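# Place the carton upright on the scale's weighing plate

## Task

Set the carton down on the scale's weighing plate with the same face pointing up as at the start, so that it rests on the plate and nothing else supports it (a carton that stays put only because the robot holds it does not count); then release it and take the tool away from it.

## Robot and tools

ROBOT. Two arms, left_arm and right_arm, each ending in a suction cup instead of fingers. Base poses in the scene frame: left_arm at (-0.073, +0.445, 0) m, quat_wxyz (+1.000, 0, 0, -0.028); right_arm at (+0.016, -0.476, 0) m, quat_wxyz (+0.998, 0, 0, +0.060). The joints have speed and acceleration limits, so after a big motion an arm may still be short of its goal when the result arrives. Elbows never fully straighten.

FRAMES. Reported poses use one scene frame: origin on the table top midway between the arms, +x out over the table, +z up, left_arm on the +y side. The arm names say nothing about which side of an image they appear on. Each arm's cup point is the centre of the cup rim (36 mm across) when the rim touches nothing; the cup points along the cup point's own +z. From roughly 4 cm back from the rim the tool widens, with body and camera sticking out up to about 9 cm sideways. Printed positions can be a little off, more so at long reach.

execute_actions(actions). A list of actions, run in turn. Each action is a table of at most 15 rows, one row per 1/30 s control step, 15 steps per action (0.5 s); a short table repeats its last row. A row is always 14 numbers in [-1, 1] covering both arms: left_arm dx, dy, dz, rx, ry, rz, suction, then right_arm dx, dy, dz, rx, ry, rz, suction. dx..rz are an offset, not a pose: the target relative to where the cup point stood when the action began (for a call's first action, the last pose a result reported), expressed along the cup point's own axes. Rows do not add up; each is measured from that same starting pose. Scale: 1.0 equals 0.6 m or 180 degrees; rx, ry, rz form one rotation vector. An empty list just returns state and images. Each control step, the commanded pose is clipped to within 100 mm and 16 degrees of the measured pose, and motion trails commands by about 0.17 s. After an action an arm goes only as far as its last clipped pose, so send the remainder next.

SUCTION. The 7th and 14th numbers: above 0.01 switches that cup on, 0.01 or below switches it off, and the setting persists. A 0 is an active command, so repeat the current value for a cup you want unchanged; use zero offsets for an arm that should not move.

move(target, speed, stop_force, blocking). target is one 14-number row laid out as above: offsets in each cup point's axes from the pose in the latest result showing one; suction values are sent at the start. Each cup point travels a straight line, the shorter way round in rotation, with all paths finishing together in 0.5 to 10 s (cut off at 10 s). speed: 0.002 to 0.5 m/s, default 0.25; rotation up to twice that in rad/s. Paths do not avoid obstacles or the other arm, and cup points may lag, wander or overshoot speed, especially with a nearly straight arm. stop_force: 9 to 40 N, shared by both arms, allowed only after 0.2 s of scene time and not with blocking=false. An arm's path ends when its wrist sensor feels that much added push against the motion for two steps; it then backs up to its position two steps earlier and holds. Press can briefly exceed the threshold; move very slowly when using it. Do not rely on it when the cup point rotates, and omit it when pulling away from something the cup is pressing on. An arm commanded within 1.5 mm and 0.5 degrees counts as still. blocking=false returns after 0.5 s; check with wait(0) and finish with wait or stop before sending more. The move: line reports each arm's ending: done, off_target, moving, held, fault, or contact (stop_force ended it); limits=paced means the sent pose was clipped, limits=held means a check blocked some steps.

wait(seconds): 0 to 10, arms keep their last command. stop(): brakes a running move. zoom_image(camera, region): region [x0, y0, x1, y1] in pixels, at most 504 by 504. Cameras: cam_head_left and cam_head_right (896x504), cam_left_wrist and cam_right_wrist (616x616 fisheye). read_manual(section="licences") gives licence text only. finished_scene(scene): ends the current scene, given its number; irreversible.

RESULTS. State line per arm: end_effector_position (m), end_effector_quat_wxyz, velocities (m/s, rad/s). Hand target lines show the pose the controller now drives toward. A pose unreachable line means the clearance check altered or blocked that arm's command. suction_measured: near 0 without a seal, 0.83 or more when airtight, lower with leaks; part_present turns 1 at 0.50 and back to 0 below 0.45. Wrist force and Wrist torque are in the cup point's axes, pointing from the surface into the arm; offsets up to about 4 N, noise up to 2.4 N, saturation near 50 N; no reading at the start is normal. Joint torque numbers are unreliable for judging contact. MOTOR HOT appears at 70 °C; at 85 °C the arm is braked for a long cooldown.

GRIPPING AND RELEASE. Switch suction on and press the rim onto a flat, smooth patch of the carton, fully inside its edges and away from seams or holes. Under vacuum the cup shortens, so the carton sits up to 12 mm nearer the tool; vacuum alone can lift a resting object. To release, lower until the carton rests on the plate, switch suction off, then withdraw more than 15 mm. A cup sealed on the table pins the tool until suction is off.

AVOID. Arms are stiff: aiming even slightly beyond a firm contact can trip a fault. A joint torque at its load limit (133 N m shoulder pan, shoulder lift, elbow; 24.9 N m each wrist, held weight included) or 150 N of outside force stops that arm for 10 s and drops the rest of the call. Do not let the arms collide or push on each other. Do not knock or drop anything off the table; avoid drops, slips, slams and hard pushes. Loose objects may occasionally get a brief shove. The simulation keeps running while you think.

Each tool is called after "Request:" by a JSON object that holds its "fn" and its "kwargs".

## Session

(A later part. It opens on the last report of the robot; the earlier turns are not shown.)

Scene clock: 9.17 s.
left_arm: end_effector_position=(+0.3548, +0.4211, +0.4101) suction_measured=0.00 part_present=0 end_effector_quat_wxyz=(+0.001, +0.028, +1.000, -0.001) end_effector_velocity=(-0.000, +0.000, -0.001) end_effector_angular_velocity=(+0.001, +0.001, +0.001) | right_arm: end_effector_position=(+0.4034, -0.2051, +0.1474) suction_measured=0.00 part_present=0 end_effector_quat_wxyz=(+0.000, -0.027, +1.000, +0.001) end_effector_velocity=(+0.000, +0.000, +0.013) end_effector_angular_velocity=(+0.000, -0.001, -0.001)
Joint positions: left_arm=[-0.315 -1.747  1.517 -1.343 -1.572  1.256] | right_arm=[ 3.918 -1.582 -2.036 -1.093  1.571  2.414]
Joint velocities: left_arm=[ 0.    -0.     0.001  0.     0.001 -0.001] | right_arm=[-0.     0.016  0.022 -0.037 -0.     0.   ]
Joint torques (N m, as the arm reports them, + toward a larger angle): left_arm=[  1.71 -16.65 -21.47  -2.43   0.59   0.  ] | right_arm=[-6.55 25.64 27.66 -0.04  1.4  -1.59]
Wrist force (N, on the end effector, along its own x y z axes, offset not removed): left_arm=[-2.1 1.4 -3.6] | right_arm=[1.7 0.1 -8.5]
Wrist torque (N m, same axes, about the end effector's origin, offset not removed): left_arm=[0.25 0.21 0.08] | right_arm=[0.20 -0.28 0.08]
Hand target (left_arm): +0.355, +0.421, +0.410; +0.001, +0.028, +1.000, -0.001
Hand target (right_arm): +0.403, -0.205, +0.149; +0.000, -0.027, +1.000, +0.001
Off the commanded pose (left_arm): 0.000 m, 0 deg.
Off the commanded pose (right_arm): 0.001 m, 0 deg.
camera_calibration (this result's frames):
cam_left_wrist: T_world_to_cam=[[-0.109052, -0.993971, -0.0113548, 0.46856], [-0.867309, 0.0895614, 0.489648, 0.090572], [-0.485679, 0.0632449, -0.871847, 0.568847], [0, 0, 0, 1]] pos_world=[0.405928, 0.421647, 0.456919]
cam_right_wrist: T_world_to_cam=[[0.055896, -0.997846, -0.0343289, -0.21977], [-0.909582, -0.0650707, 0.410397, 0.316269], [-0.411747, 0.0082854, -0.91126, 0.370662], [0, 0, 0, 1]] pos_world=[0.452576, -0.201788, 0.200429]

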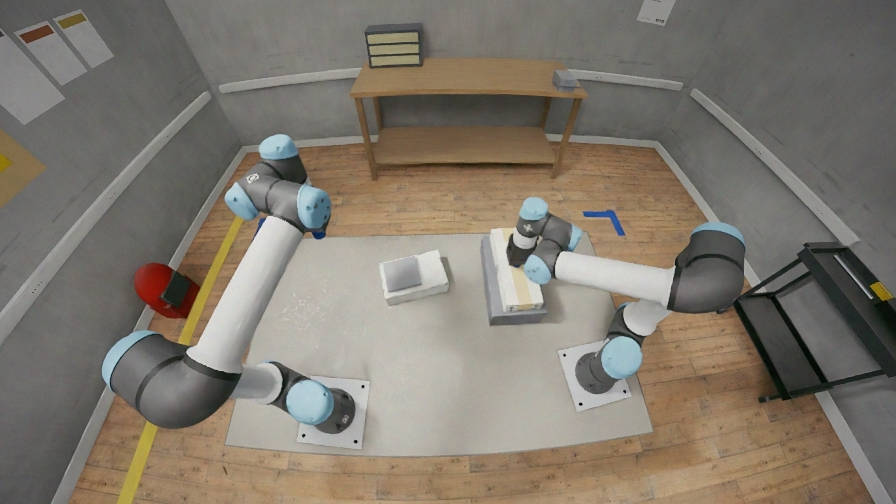

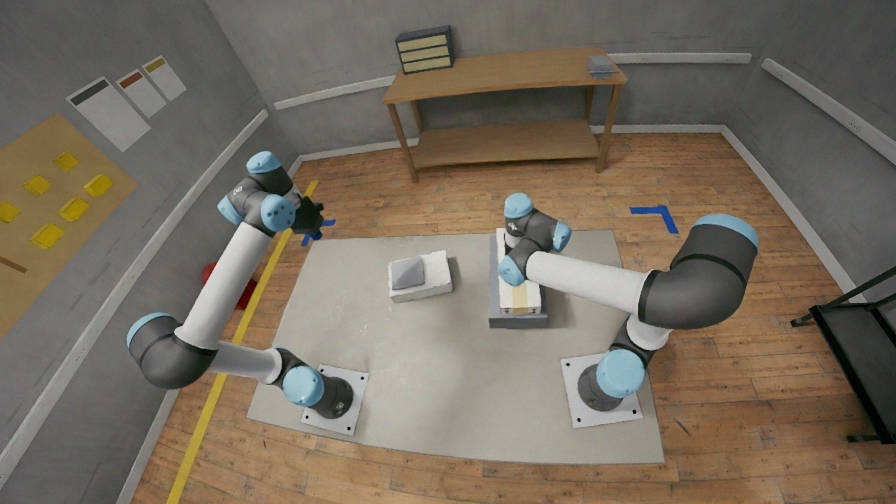

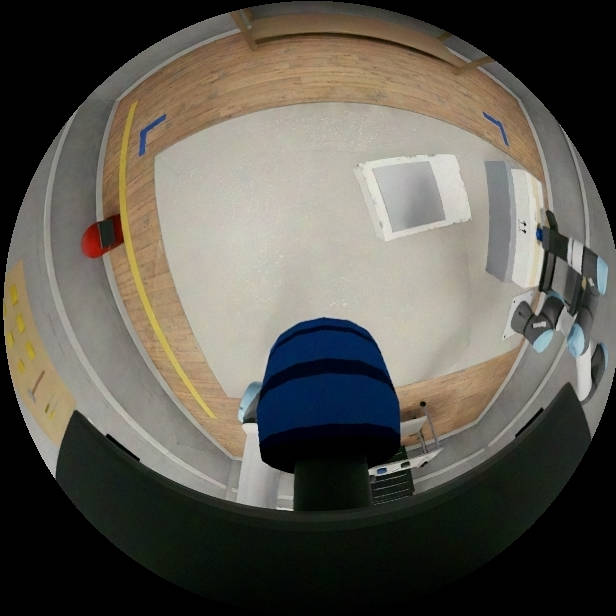

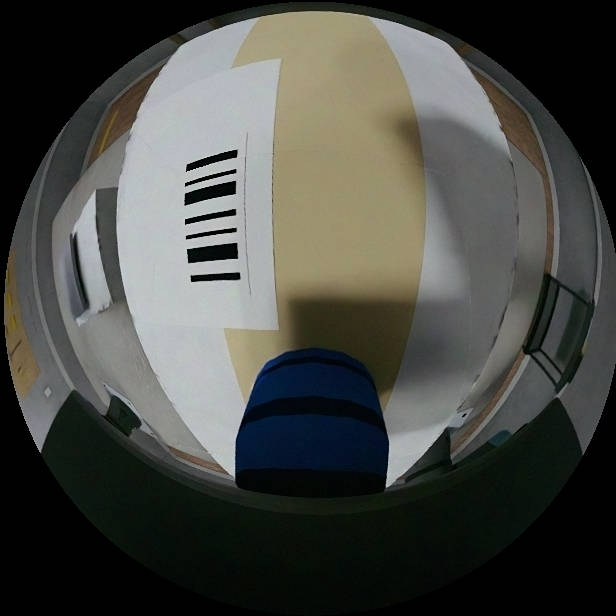

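Request:
{"fn": "move", "kwargs": {"target": [0,0,0,0,0,0,0, 0,0,-0.028,0,0,0,0], "speed": 0.1}}

Request:
{"fn": "move", "kwargs": {"target": [0,0,0,0,0,0,0, 0.125,0,0,0,0,0,0], "speed": 0.2}}

Scene clock: 10.07 s.
left_arm: end_effector_position=(+0.3548, +0.4211, +0.4101) suction_measured=0.00 part_present=0 end_effector_quat_wxyz=(+0.001, +0.028, +1.000, -0.001) end_effector_velocity=(+0.001, -0.000, +0.001) end_effector_angular_velocity=(+0.000, -0.002, +0.001) | right_arm: end_effector_position=(+0.4034, -0.2051, +0.1640) suction_measured=0.00 part_present=0 end_effector_quat_wxyz=(+0.000, -0.027, +1.000, +0.001) end_effector_velocity=(+0.000, -0.000, +0.002) end_effector_angular_velocity=(-0.000, +0.000, -0.000)
Joint positions: left_arm=[-0.315 -1.747  1.517 -1.343 -1.572  1.256] | right_arm=[ 3.918 -1.563 -2.008 -1.141  1.571  2.414]
Joint velocities: left_arm=[-0.     0.001 -0.001 -0.001  0.001 -0.001] | right_arm=[-0.     0.002  0.003 -0.005 -0.     0.   ]
Joint torques (N m, as the arm reports them, + toward a larger angle): left_arm=[  1.82 -16.13 -22.14  -2.46   0.23   0.31] | right_arm=[-7.67 30.34 34.47  1.1   1.1  -1.18]
Wrist force (N, on the end effector, along its own x y z axes, offset not removed): left_arm=[0.0 2.8 0.4] | right_arm=[-0.5 0.6 0.7]
Wrist torque (N m, same axes, about the end effector's origin, offset not removed): left_arm=[0.45 -0.02 0.18] | right_arm=[0.23 0.12 0.09]
Hand target (left_arm): +0.355, +0.421, +0.410; +0.001, +0.028, +1.000, -0.001
Hand target (right_arm): +0.403, -0.205, +0.164; +0.000, -0.027, +1.000, +0.001
Off the commanded pose (left_arm): 0.000 m, 0 deg.
Off the commanded pose (right_arm): 0.000 m, 0 deg.
move: done
camera_calibration (this result's frames):
cam_left_wrist: T_world_to_cam=[[-0.109052, -0.993971, -0.0113548, 0.46856], [-0.867309, 0.0895616, 0.489647, 0.090572], [-0.485678, 0.063245, -0.871847, 0.568847], [0, 0, 0, 1]] pos_world=[0.405928, 0.421647, 0.456919]
cam_right_wrist: T_world_to_cam=[[0.0559112, -0.997845, -0.0343355, -0.219206], [-0.909583, -0.0650872, 0.410392, 0.309437], [-0.411742, 0.00828548, -0.911263, 0.385821], [0, 0, 0, 1]] pos_world=[0.452574, -0.20179, 0.217067]

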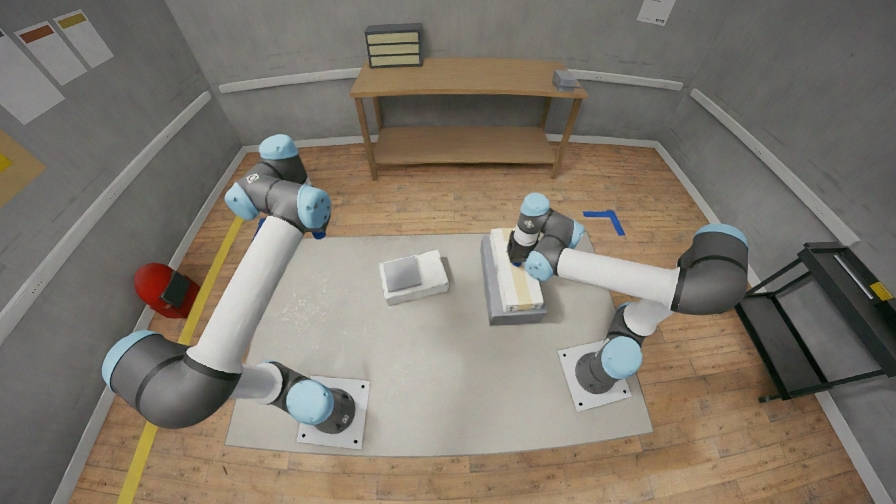

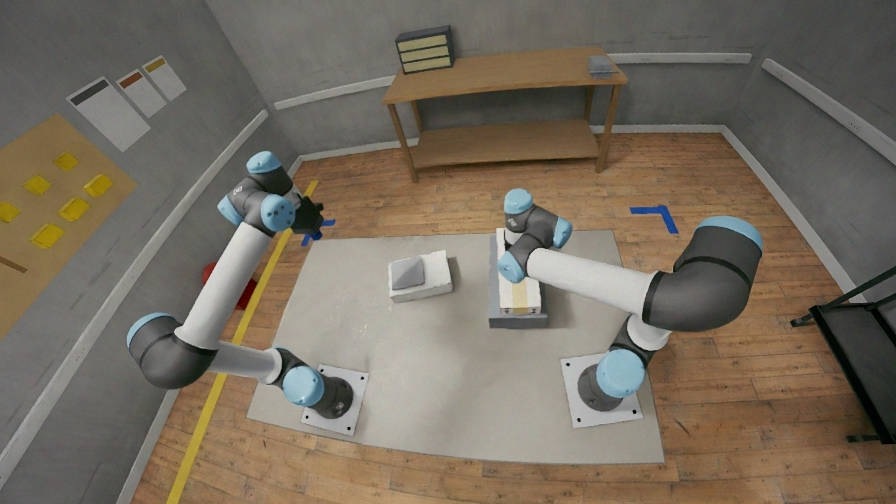

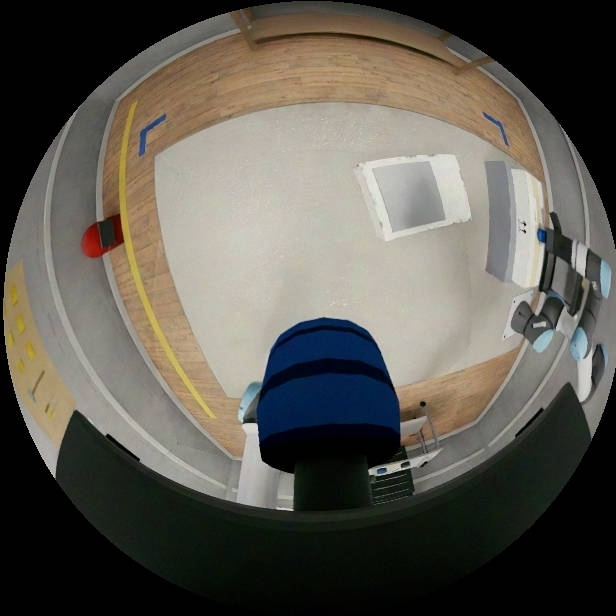

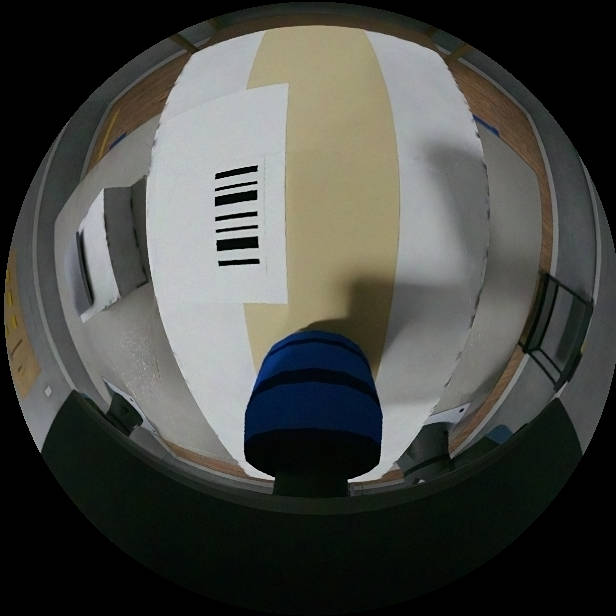

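Scene clock: 11.00 s.
left_arm: end_effector_position=(+0.3548, +0.4211, +0.4101) suction_measured=0.00 part_present=0 end_effector_quat_wxyz=(+0.001, +0.028, +1.000, -0.001) end_effector_velocity=(-0.000, +0.001, -0.000) end_effector_angular_velocity=(+0.001, +0.000, +0.001) | right_arm: end_effector_position=(+0.3285, -0.2091, +0.1640) suction_measured=0.00 part_present=0 end_effector_quat_wxyz=(+0.000, -0.027, +1.000, +0.001) end_effector_velocity=(-0.002, +0.000, +0.001) end_effector_angular_velocity=(+0.000, -0.001, +0.000)
Joint positions: left_arm=[-0.315 -1.747  1.517 -1.343 -1.572  1.256] | right_arm=[ 4.059 -1.404 -2.15  -1.157  1.571  2.555]
Joint velocities: left_arm=[ 0.001 -0.     0.001  0.     0.001 -0.   ] | right_arm=[ 0.005  0.005 -0.002 -0.001 -0.001  0.004]
Joint torques (N m, as the arm reports them, + toward a larger angle): left_arm=[  1.45 -15.97 -22.61  -2.51   0.5    0.03] | right_arm=[10.71 23.52  9.35  0.93 -2.71  1.23]
Wrist force (N, on the end effector, along its own x y z axes, offset not removed): left_arm=[1.8 2.4 -3.9] | right_arm=[1.4 0.7 0.8]
Wrist torque (N m, same axes, about the end effector's origin, offset not removed): left_arm=[0.24 -0.33 0.15] | right_arm=[0.30 -0.14 0.06]
Hand target (left_arm): +0.355, +0.421, +0.410; +0.001, +0.028, +1.000, -0.001
Hand target (right_arm): +0.328, -0.209, +0.164; +0.000, -0.027, +1.000, +0.001
Off the commanded pose (left_arm): 0.000 m, 0 deg.
Off the commanded pose (right_arm): 0.000 m, 0 deg.
move: done
camera_calibration (this result's frames):
cam_left_wrist: T_world_to_cam=[[-0.109052, -0.993971, -0.0113548, 0.46856], [-0.867309, 0.0895616, 0.489647, 0.0905719], [-0.485678, 0.063245, -0.871847, 0.568847], [0, 0, 0, 1]] pos_world=[0.405928, 0.421647, 0.456919]
cam_right_wrist: T_world_to_cam=[[0.0559274, -0.997841, -0.0344268, -0.218968], [-0.909444, -0.0651423, 0.410691, 0.241013], [-0.412047, 0.0083404, -0.911124, 0.355142], [0, 0, 0, 1]] pos_world=[0.377769, -0.205757, 0.217058]

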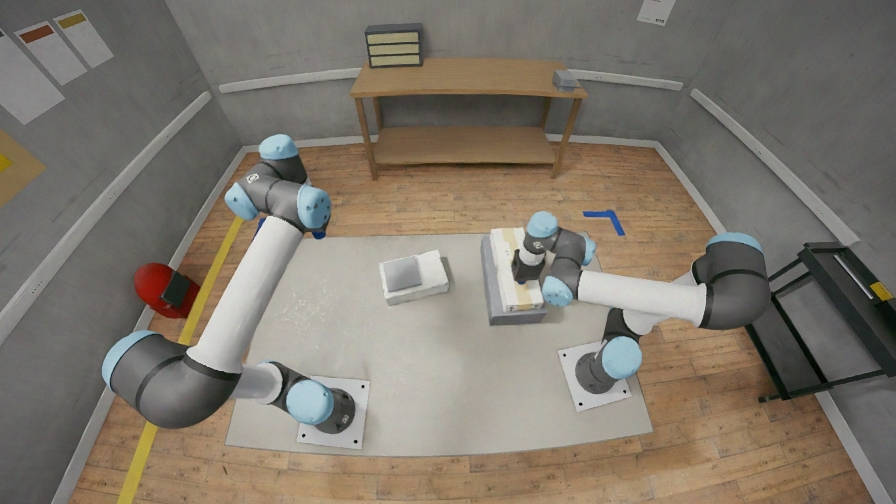

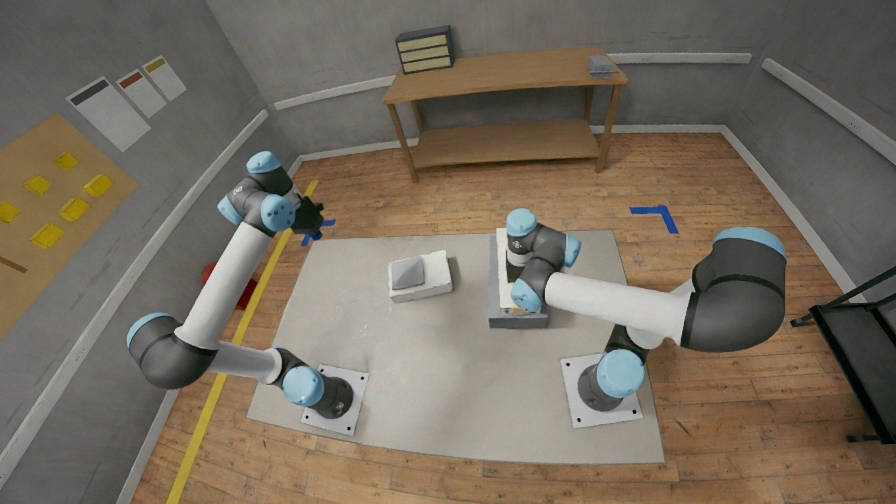

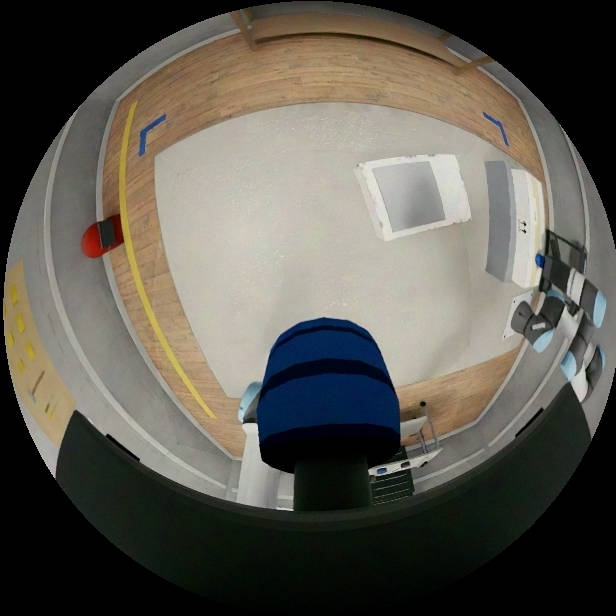

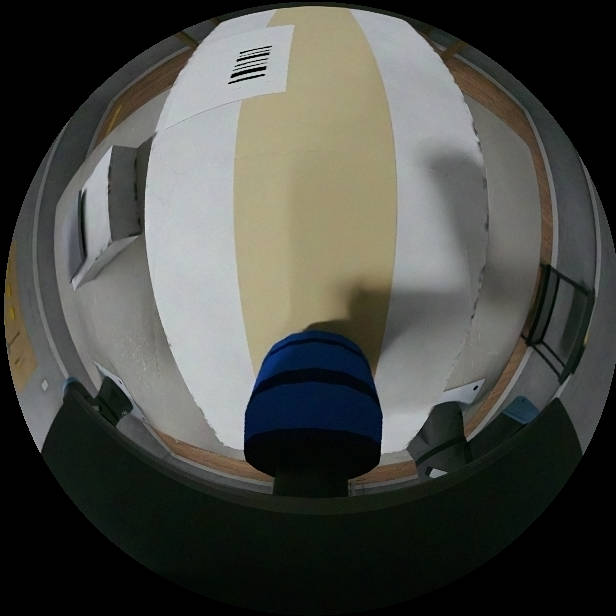

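Request:
{"fn": "move", "kwargs": {"target": [0,0,0,0,0,0,0, 0,0,0.0267,0,0,0,1], "speed": 0.04}}

Request:
{"fn": "wait", "kwargs": {"seconds": 0.3}}

Scene clock: 11.93 s.
left_arm: end_effector_position=(+0.3548, +0.4211, +0.4101) suction_measured=0.00 part_present=0 end_effector_quat_wxyz=(+0.001, +0.028, +1.000, -0.001) end_effector_velocity=(+0.001, -0.000, +0.000) end_effector_angular_velocity=(-0.000, -0.001, -0.003) | right_arm: end_effector_position=(+0.3285, -0.2091, +0.1481) suction_measured=0.91 part_present=1 end_effector_quat_wxyz=(+0.000, -0.027, +1.000, +0.001) end_effector_velocity=(-0.000, -0.000, -0.002) end_effector_angular_velocity=(-0.000, +0.000, +0.001)
Joint positions: left_arm=[-0.315 -1.747  1.517 -1.343 -1.572  1.256] | right_arm=[ 4.059 -1.423 -2.179 -1.109  1.571  2.555]
Joint velocities: left_arm=[-0.001  0.001 -0.    -0.001 -0.     0.002] | right_arm=[-0.    -0.002 -0.004  0.005 -0.    -0.001]
Joint torques (N m, as the arm reports them, + toward a larger angle): left_arm=[  2.56 -16.06 -22.86  -2.62   0.46  -0.06] | right_arm=[-10.05  15.41  18.54   5.23  -0.72  -1.61]
Wrist force (N, on the end effector, along its own x y z axes, offset not removed): left_arm=[-3.4 2.6 1.1] | right_arm=[0.5 1.8 19.5]
Wrist torque (N m, same axes, about the end effector's origin, offset not removed): left_arm=[0.34 0.43 0.08] | right_arm=[0.42 -0.04 0.16]
Hand target (left_arm): +0.355, +0.421, +0.410; +0.001, +0.028, +1.000, -0.001
Hand target (right_arm): +0.329, -0.209, +0.148; +0.000, -0.027, +1.000, +0.001
Off the commanded pose (left_arm): 0.000 m, 0 deg.
Off the commanded pose (right_arm): 0.000 m, 0 deg.
move: done
camera_calibration (this result's frames):
cam_left_wrist: T_world_to_cam=[[-0.109051, -0.993971, -0.0113548, 0.46856], [-0.867309, 0.0895614, 0.489647, 0.0905721], [-0.485678, 0.0632449, -0.871847, 0.568847], [0, 0, 0, 1]] pos_world=[0.405928, 0.421647, 0.456919]
cam_right_wrist: T_world_to_cam=[[0.0559354, -0.997843, -0.0343618, -0.219539], [-0.909455, -0.0651226, 0.410672, 0.247549], [-0.412024, 0.00827936, -0.911135, 0.340646], [0, 0, 0, 1]] pos_world=[0.377769, -0.205765, 0.201169]

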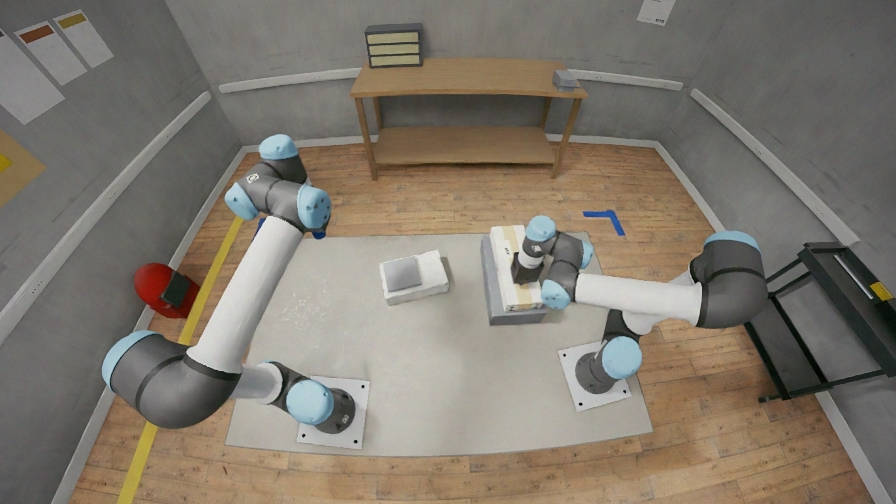

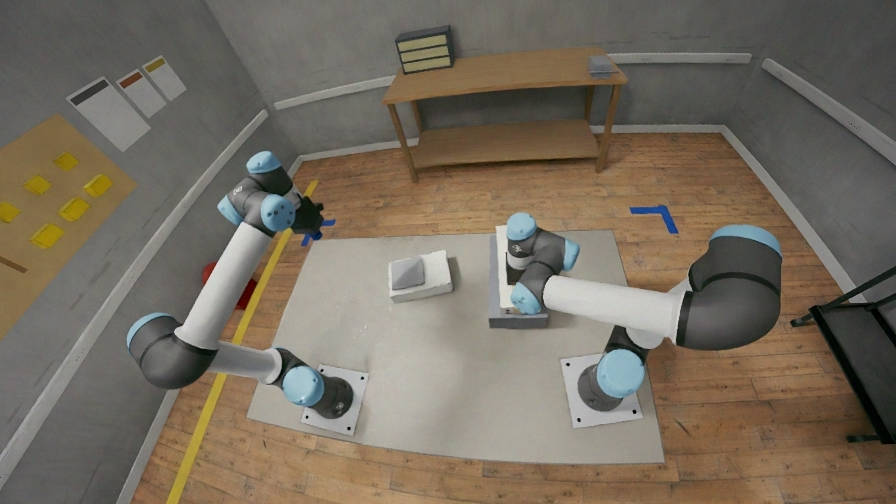

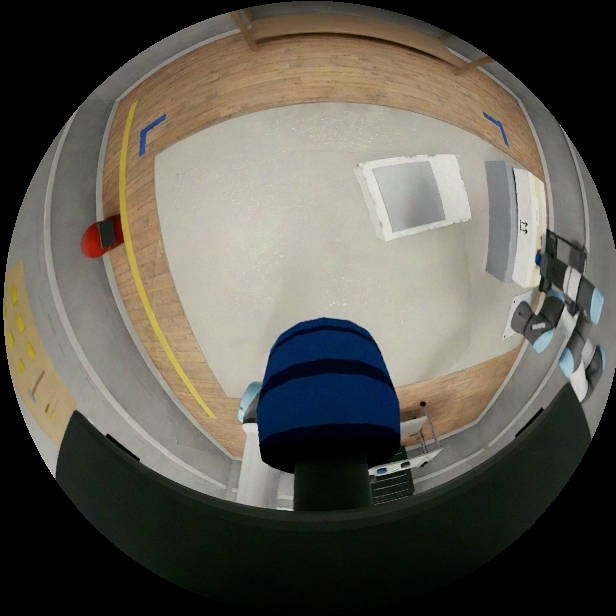

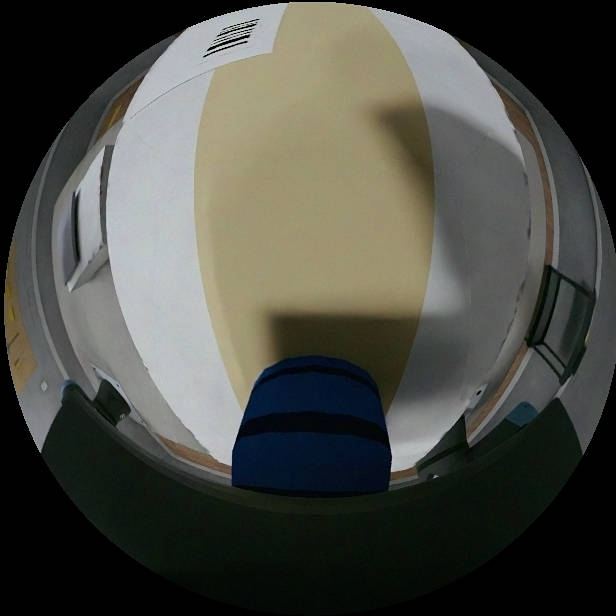

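Scene clock: 12.23 s.
left_arm: end_effector_position=(+0.3548, +0.4211, +0.4101) suction_measured=0.00 part_present=0 end_effector_quat_wxyz=(+0.001, +0.028, +1.000, -0.001) end_effector_velocity=(-0.000, +0.000, +0.000) end_effector_angular_velocity=(-0.001, -0.000, +0.000) | right_arm: end_effector_position=(+0.3286, -0.2091, +0.1480) suction_measured=0.96 part_present=1 end_effector_quat_wxyz=(+0.000, -0.027, +1.000, +0.001) end_effector_velocity=(-0.000, +0.000, -0.000) end_effector_angular_velocity=(-0.000, -0.000, +0.002)
Joint positions: left_arm=[-0.315 -1.747  1.517 -1.343 -1.572  1.256] | right_arm=[ 4.059 -1.423 -2.18  -1.108  1.571  2.555]
Joint velocities: left_arm=[ 0.001 -0.     0.    -0.    -0.     0.   ] | right_arm=[ 0.    -0.    -0.     0.    -0.001 -0.002]
Joint torques (N m, as the arm reports them, + toward a larger angle): left_arm=[  1.05 -16.29 -23.86  -2.04   0.52   0.28] | right_arm=[-11.68  15.56  17.26   5.09   0.32  -1.59]
Wrist force (N, on the end effector, along its own x y z axes, offset not removed): left_arm=[1.0 -0.2 -2.0] | right_arm=[2.4 0.1 17.2]
Wrist torque (N m, same axes, about the end effector's origin, offset not removed): left_arm=[-0.04 -0.15 -0.06] | right_arm=[0.20 -0.47 0.11]
Hand target (left_arm): +0.355, +0.421, +0.410; +0.001, +0.028, +1.000, -0.001
Hand target (right_arm): +0.329, -0.209, +0.148; +0.000, -0.027, +1.000, +0.001
Off the commanded pose (left_arm): 0.000 m, 0 deg.
Off the commanded pose (right_arm): 0.000 m, 0 deg.
wait: 0.30 s; at rest by 0.17 s
camera_calibration (this result's frames):
cam_left_wrist: T_world_to_cam=[[-0.109052, -0.993971, -0.011355, 0.46856], [-0.867309, 0.0895615, 0.489647, 0.090572], [-0.485678, 0.0632452, -0.871847, 0.568847], [0, 0, 0, 1]] pos_world=[0.405928, 0.421647, 0.456919]
cam_right_wrist: T_world_to_cam=[[0.0559282, -0.997842, -0.0343911, -0.219534], [-0.909462, -0.0651279, 0.410654, 0.247616], [-0.412008, 0.00831027, -0.911143, 0.340533], [0, 0, 0, 1]] pos_world=[0.377777, -0.205763, 0.20104]

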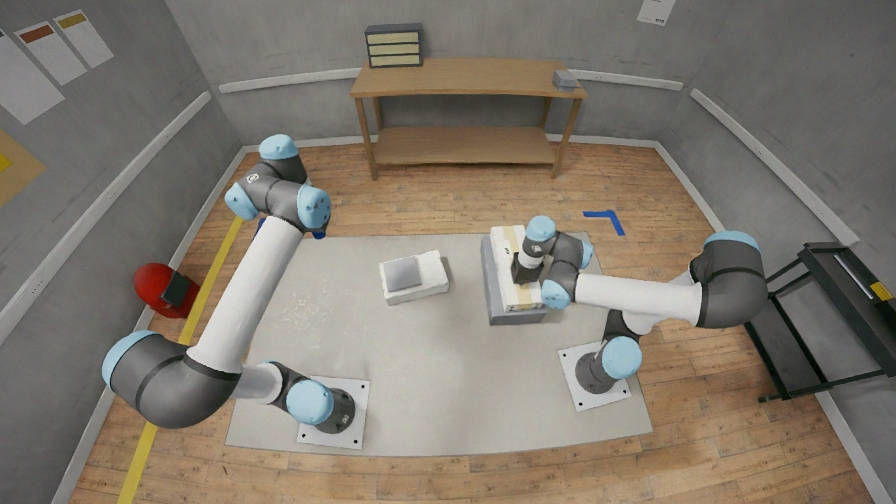

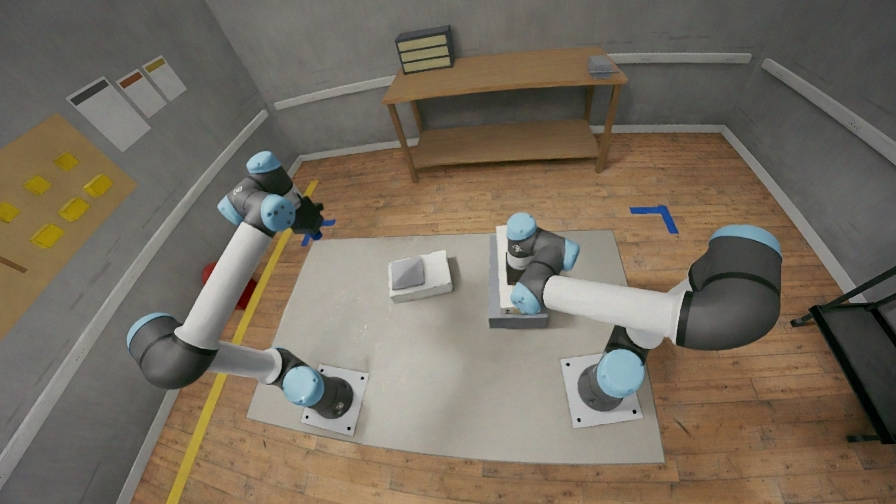

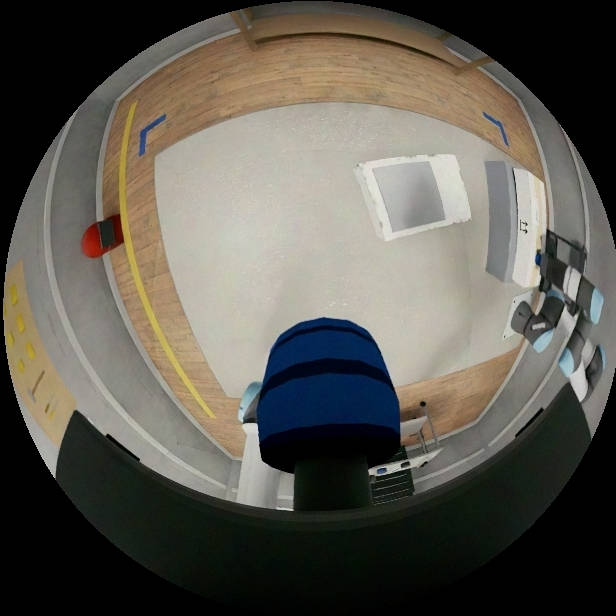

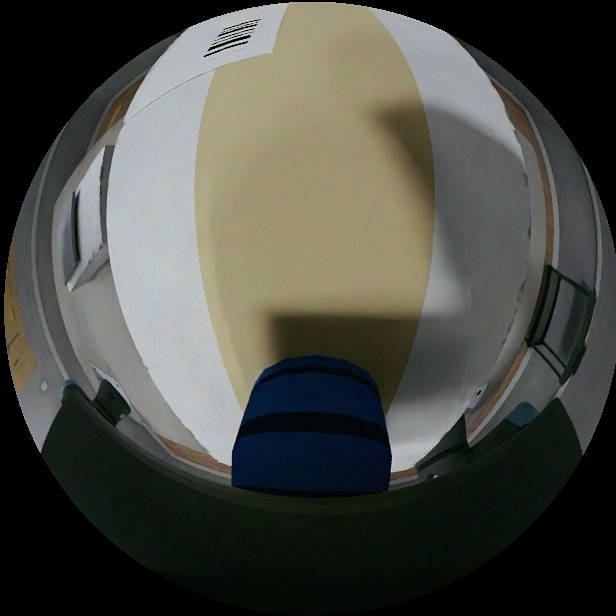

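Request:
{"fn": "move", "kwargs": {"target": [0,0,0,0,0,0,0, 0,0,-0.006,0,0,0,1], "speed": 0.01}}

Request:
{"fn": "wait", "kwargs": {"seconds": 0.3}}

Scene clock: 13.17 s.
left_arm: end_effector_position=(+0.3548, +0.4211, +0.4101) suction_measured=0.00 part_present=0 end_effector_quat_wxyz=(+0.001, +0.028, +1.000, -0.001) end_effector_velocity=(-0.000, +0.000, +0.000) end_effector_angular_velocity=(+0.000, +0.000, +0.000) | right_arm: end_effector_position=(+0.3286, -0.2091, +0.1515) suction_measured=0.96 part_present=1 end_effector_quat_wxyz=(+0.000, -0.027, +1.000, +0.001) end_effector_velocity=(-0.000, -0.000, +0.001) end_effector_angular_velocity=(-0.000, -0.000, +0.000)
Joint positions: left_arm=[-0.315 -1.747  1.517 -1.343 -1.572  1.256] | right_arm=[ 4.059 -1.418 -2.173 -1.119  1.571  2.555]
Joint velocities: left_arm=[-0.    -0.    -0.     0.001  0.    -0.   ] | right_arm=[ 0.     0.001  0.002 -0.004 -0.     0.   ]
Joint torques (N m, as the arm reports them, + toward a larger angle): left_arm=[  0.83 -17.26 -23.59  -2.28   0.68  -0.01] | right_arm=[-11.36  31.69  44.     3.17   1.46  -1.5 ]
Wrist force (N, on the end effector, along its own x y z axes, offset not removed): left_arm=[-4.9 1.2 -1.6] | right_arm=[2.1 0.1 22.4]
Wrist torque (N m, same axes, about the end effector's origin, offset not removed): left_arm=[0.01 0.61 -0.03] | right_arm=[0.21 -0.27 0.21]
Hand target (left_arm): +0.355, +0.421, +0.410; +0.001, +0.028, +1.000, -0.001
Hand target (right_arm): +0.329, -0.209, +0.152; +0.000, -0.027, +1.000, +0.001
Off the commanded pose (left_arm): 0.000 m, 0 deg.
Off the commanded pose (right_arm): 0.000 m, 0 deg.
move: done
camera_calibration (this result's frames):
cam_left_wrist: T_world_to_cam=[[-0.109052, -0.993971, -0.0113547, 0.46856], [-0.867309, 0.0895616, 0.489647, 0.0905718], [-0.485679, 0.0632449, -0.871847, 0.568847], [0, 0, 0, 1]] pos_world=[0.405928, 0.421647, 0.456919]
cam_right_wrist: T_world_to_cam=[[0.0559297, -0.997842, -0.0343906, -0.219415], [-0.909462, -0.0651291, 0.410654, 0.246178], [-0.412008, 0.00830915, -0.911142, 0.34372], [0, 0, 0, 1]] pos_world=[0.377777, -0.205764, 0.204538]

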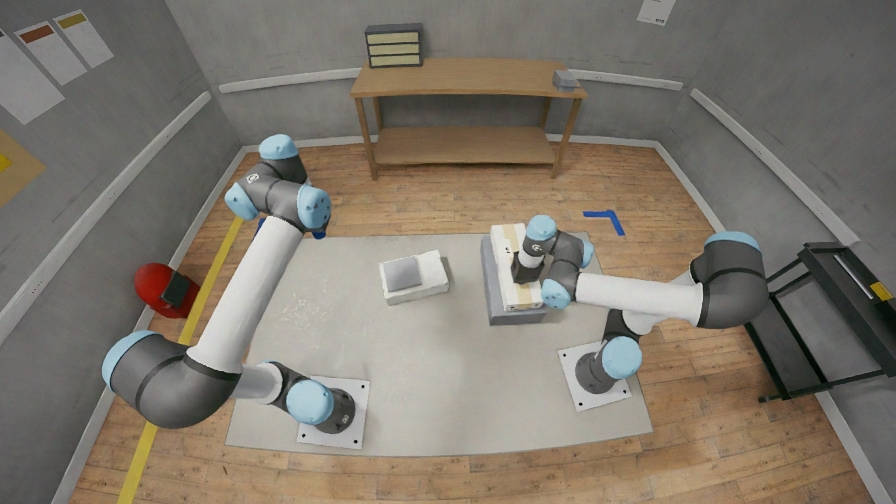

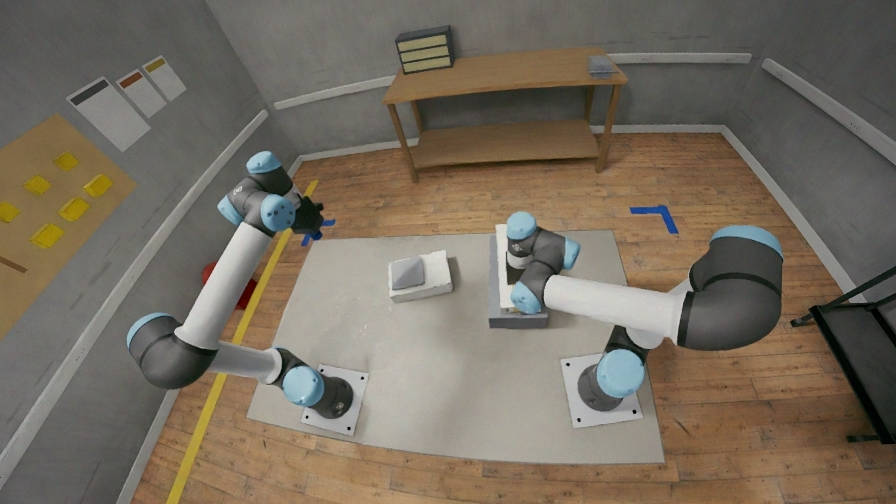

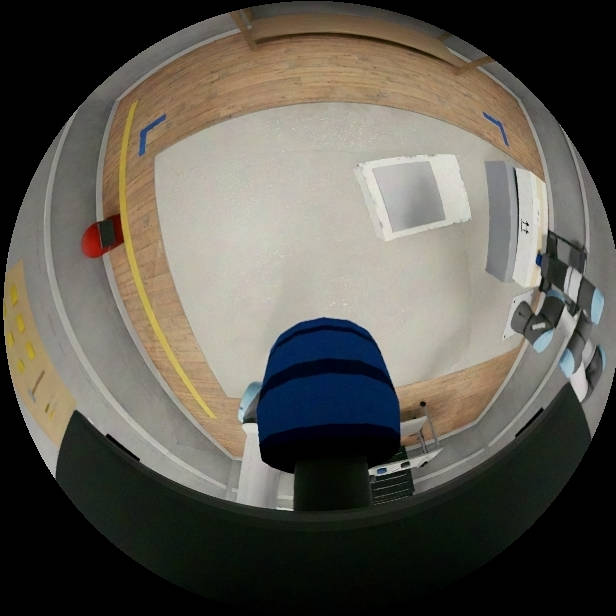

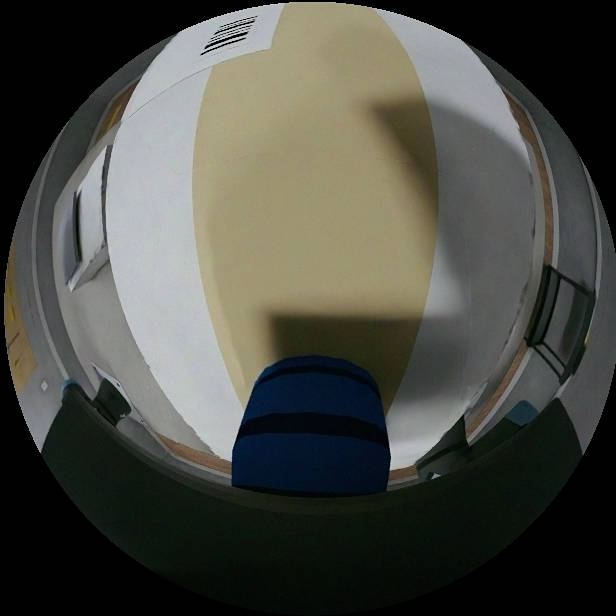

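Scene clock: 13.47 s.
left_arm: end_effector_position=(+0.3548, +0.4211, +0.4101) suction_measured=0.00 part_present=0 end_effector_quat_wxyz=(+0.001, +0.028, +1.000, -0.001) end_effector_velocity=(-0.000, -0.000, +0.000) end_effector_angular_velocity=(+0.000, +0.000, -0.001) | right_arm: end_effector_position=(+0.3286, -0.2091, +0.1516) suction_measured=0.96 part_present=1 end_effector_quat_wxyz=(+0.000, -0.027, +1.000, +0.001) end_effector_velocity=(+0.000, -0.000, +0.000) end_effector_angular_velocity=(-0.000, -0.000, +0.001)
Joint positions: left_arm=[-0.315 -1.747  1.517 -1.343 -1.572  1.256] | right_arm=[ 4.059 -1.418 -2.173 -1.119  1.571  2.555]
Joint velocities: left_arm=[-0.001 -0.    -0.001  0.001  0.     0.   ] | right_arm=[ 0.     0.     0.    -0.    -0.    -0.001]
Joint torques (N m, as the arm reports them, + toward a larger angle): left_arm=[  1.82 -16.17 -22.31  -2.42   0.53   0.02] | right_arm=[-11.41  31.69  43.67   2.97   1.47  -1.55]
Wrist force (N, on the end effector, along its own x y z axes, offset not removed): left_arm=[2.4 0.4 -2.3] | right_arm=[3.9 0.1 19.9]
Wrist torque (N m, same axes, about the end effector's origin, offset not removed): left_arm=[0.02 -0.40 0.01] | right_arm=[0.13 -0.59 0.01]
Hand target (left_arm): +0.355, +0.421, +0.410; +0.001, +0.028, +1.000, -0.001
Hand target (right_arm): +0.329, -0.209, +0.152; +0.000, -0.027, +1.000, +0.001
Off the commanded pose (left_arm): 0.000 m, 0 deg.
Off the commanded pose (right_arm): 0.000 m, 0 deg.
wait: 0.30 s; at rest by 0.17 s
camera_calibration (this result's frames):
cam_left_wrist: T_world_to_cam=[[-0.109052, -0.993971, -0.0113549, 0.46856], [-0.867309, 0.0895615, 0.489648, 0.090572], [-0.485679, 0.0632451, -0.871847, 0.568847], [0, 0, 0, 1]] pos_world=[0.405928, 0.421647, 0.456919]
cam_right_wrist: T_world_to_cam=[[0.0559297, -0.997842, -0.0343905, -0.219411], [-0.909462, -0.0651291, 0.410654, 0.246138], [-0.412008, 0.00830914, -0.911142, 0.34381], [0, 0, 0, 1]] pos_world=[0.377777, -0.205764, 0.204636]

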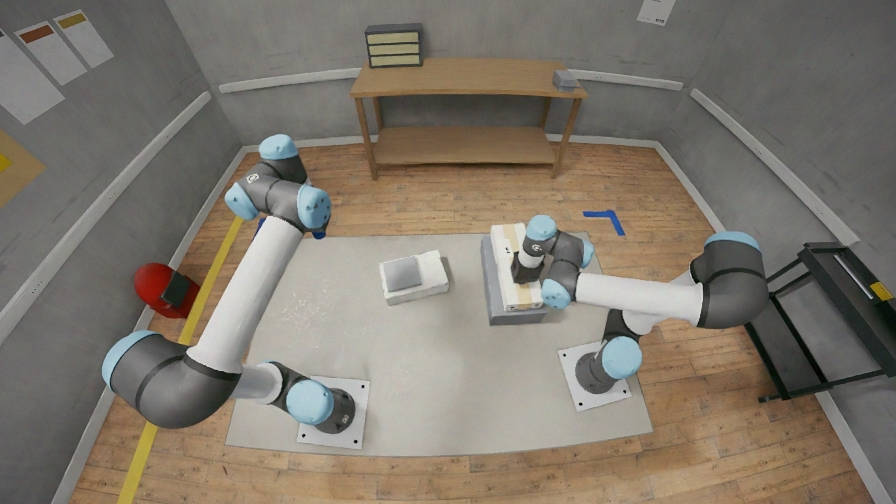

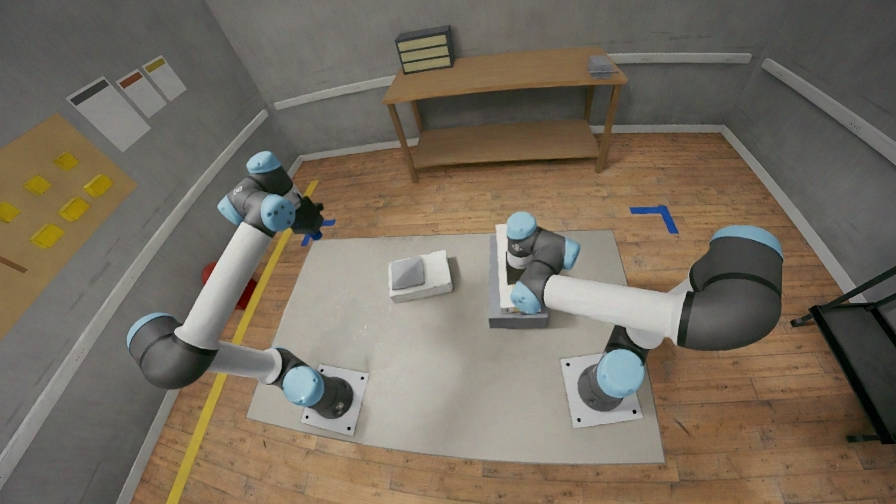

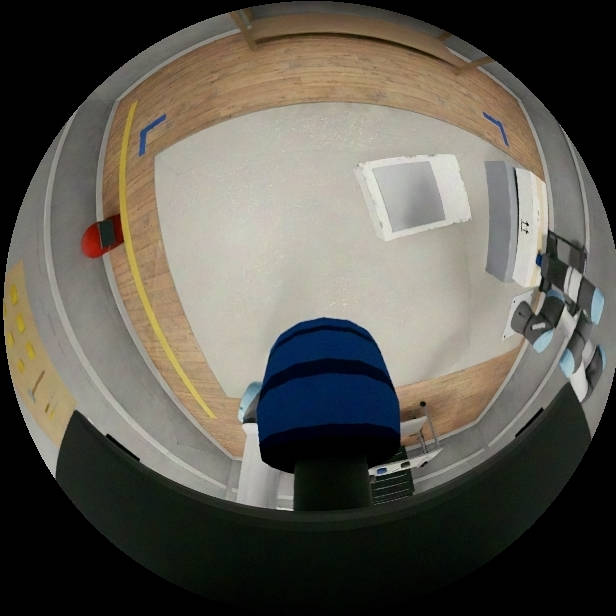

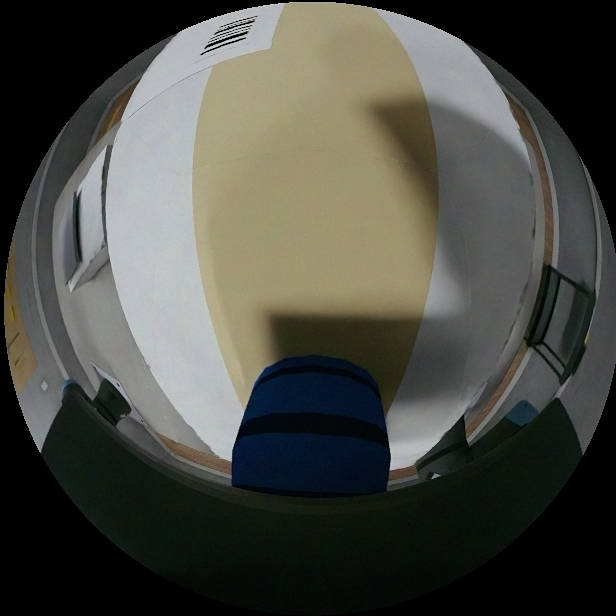

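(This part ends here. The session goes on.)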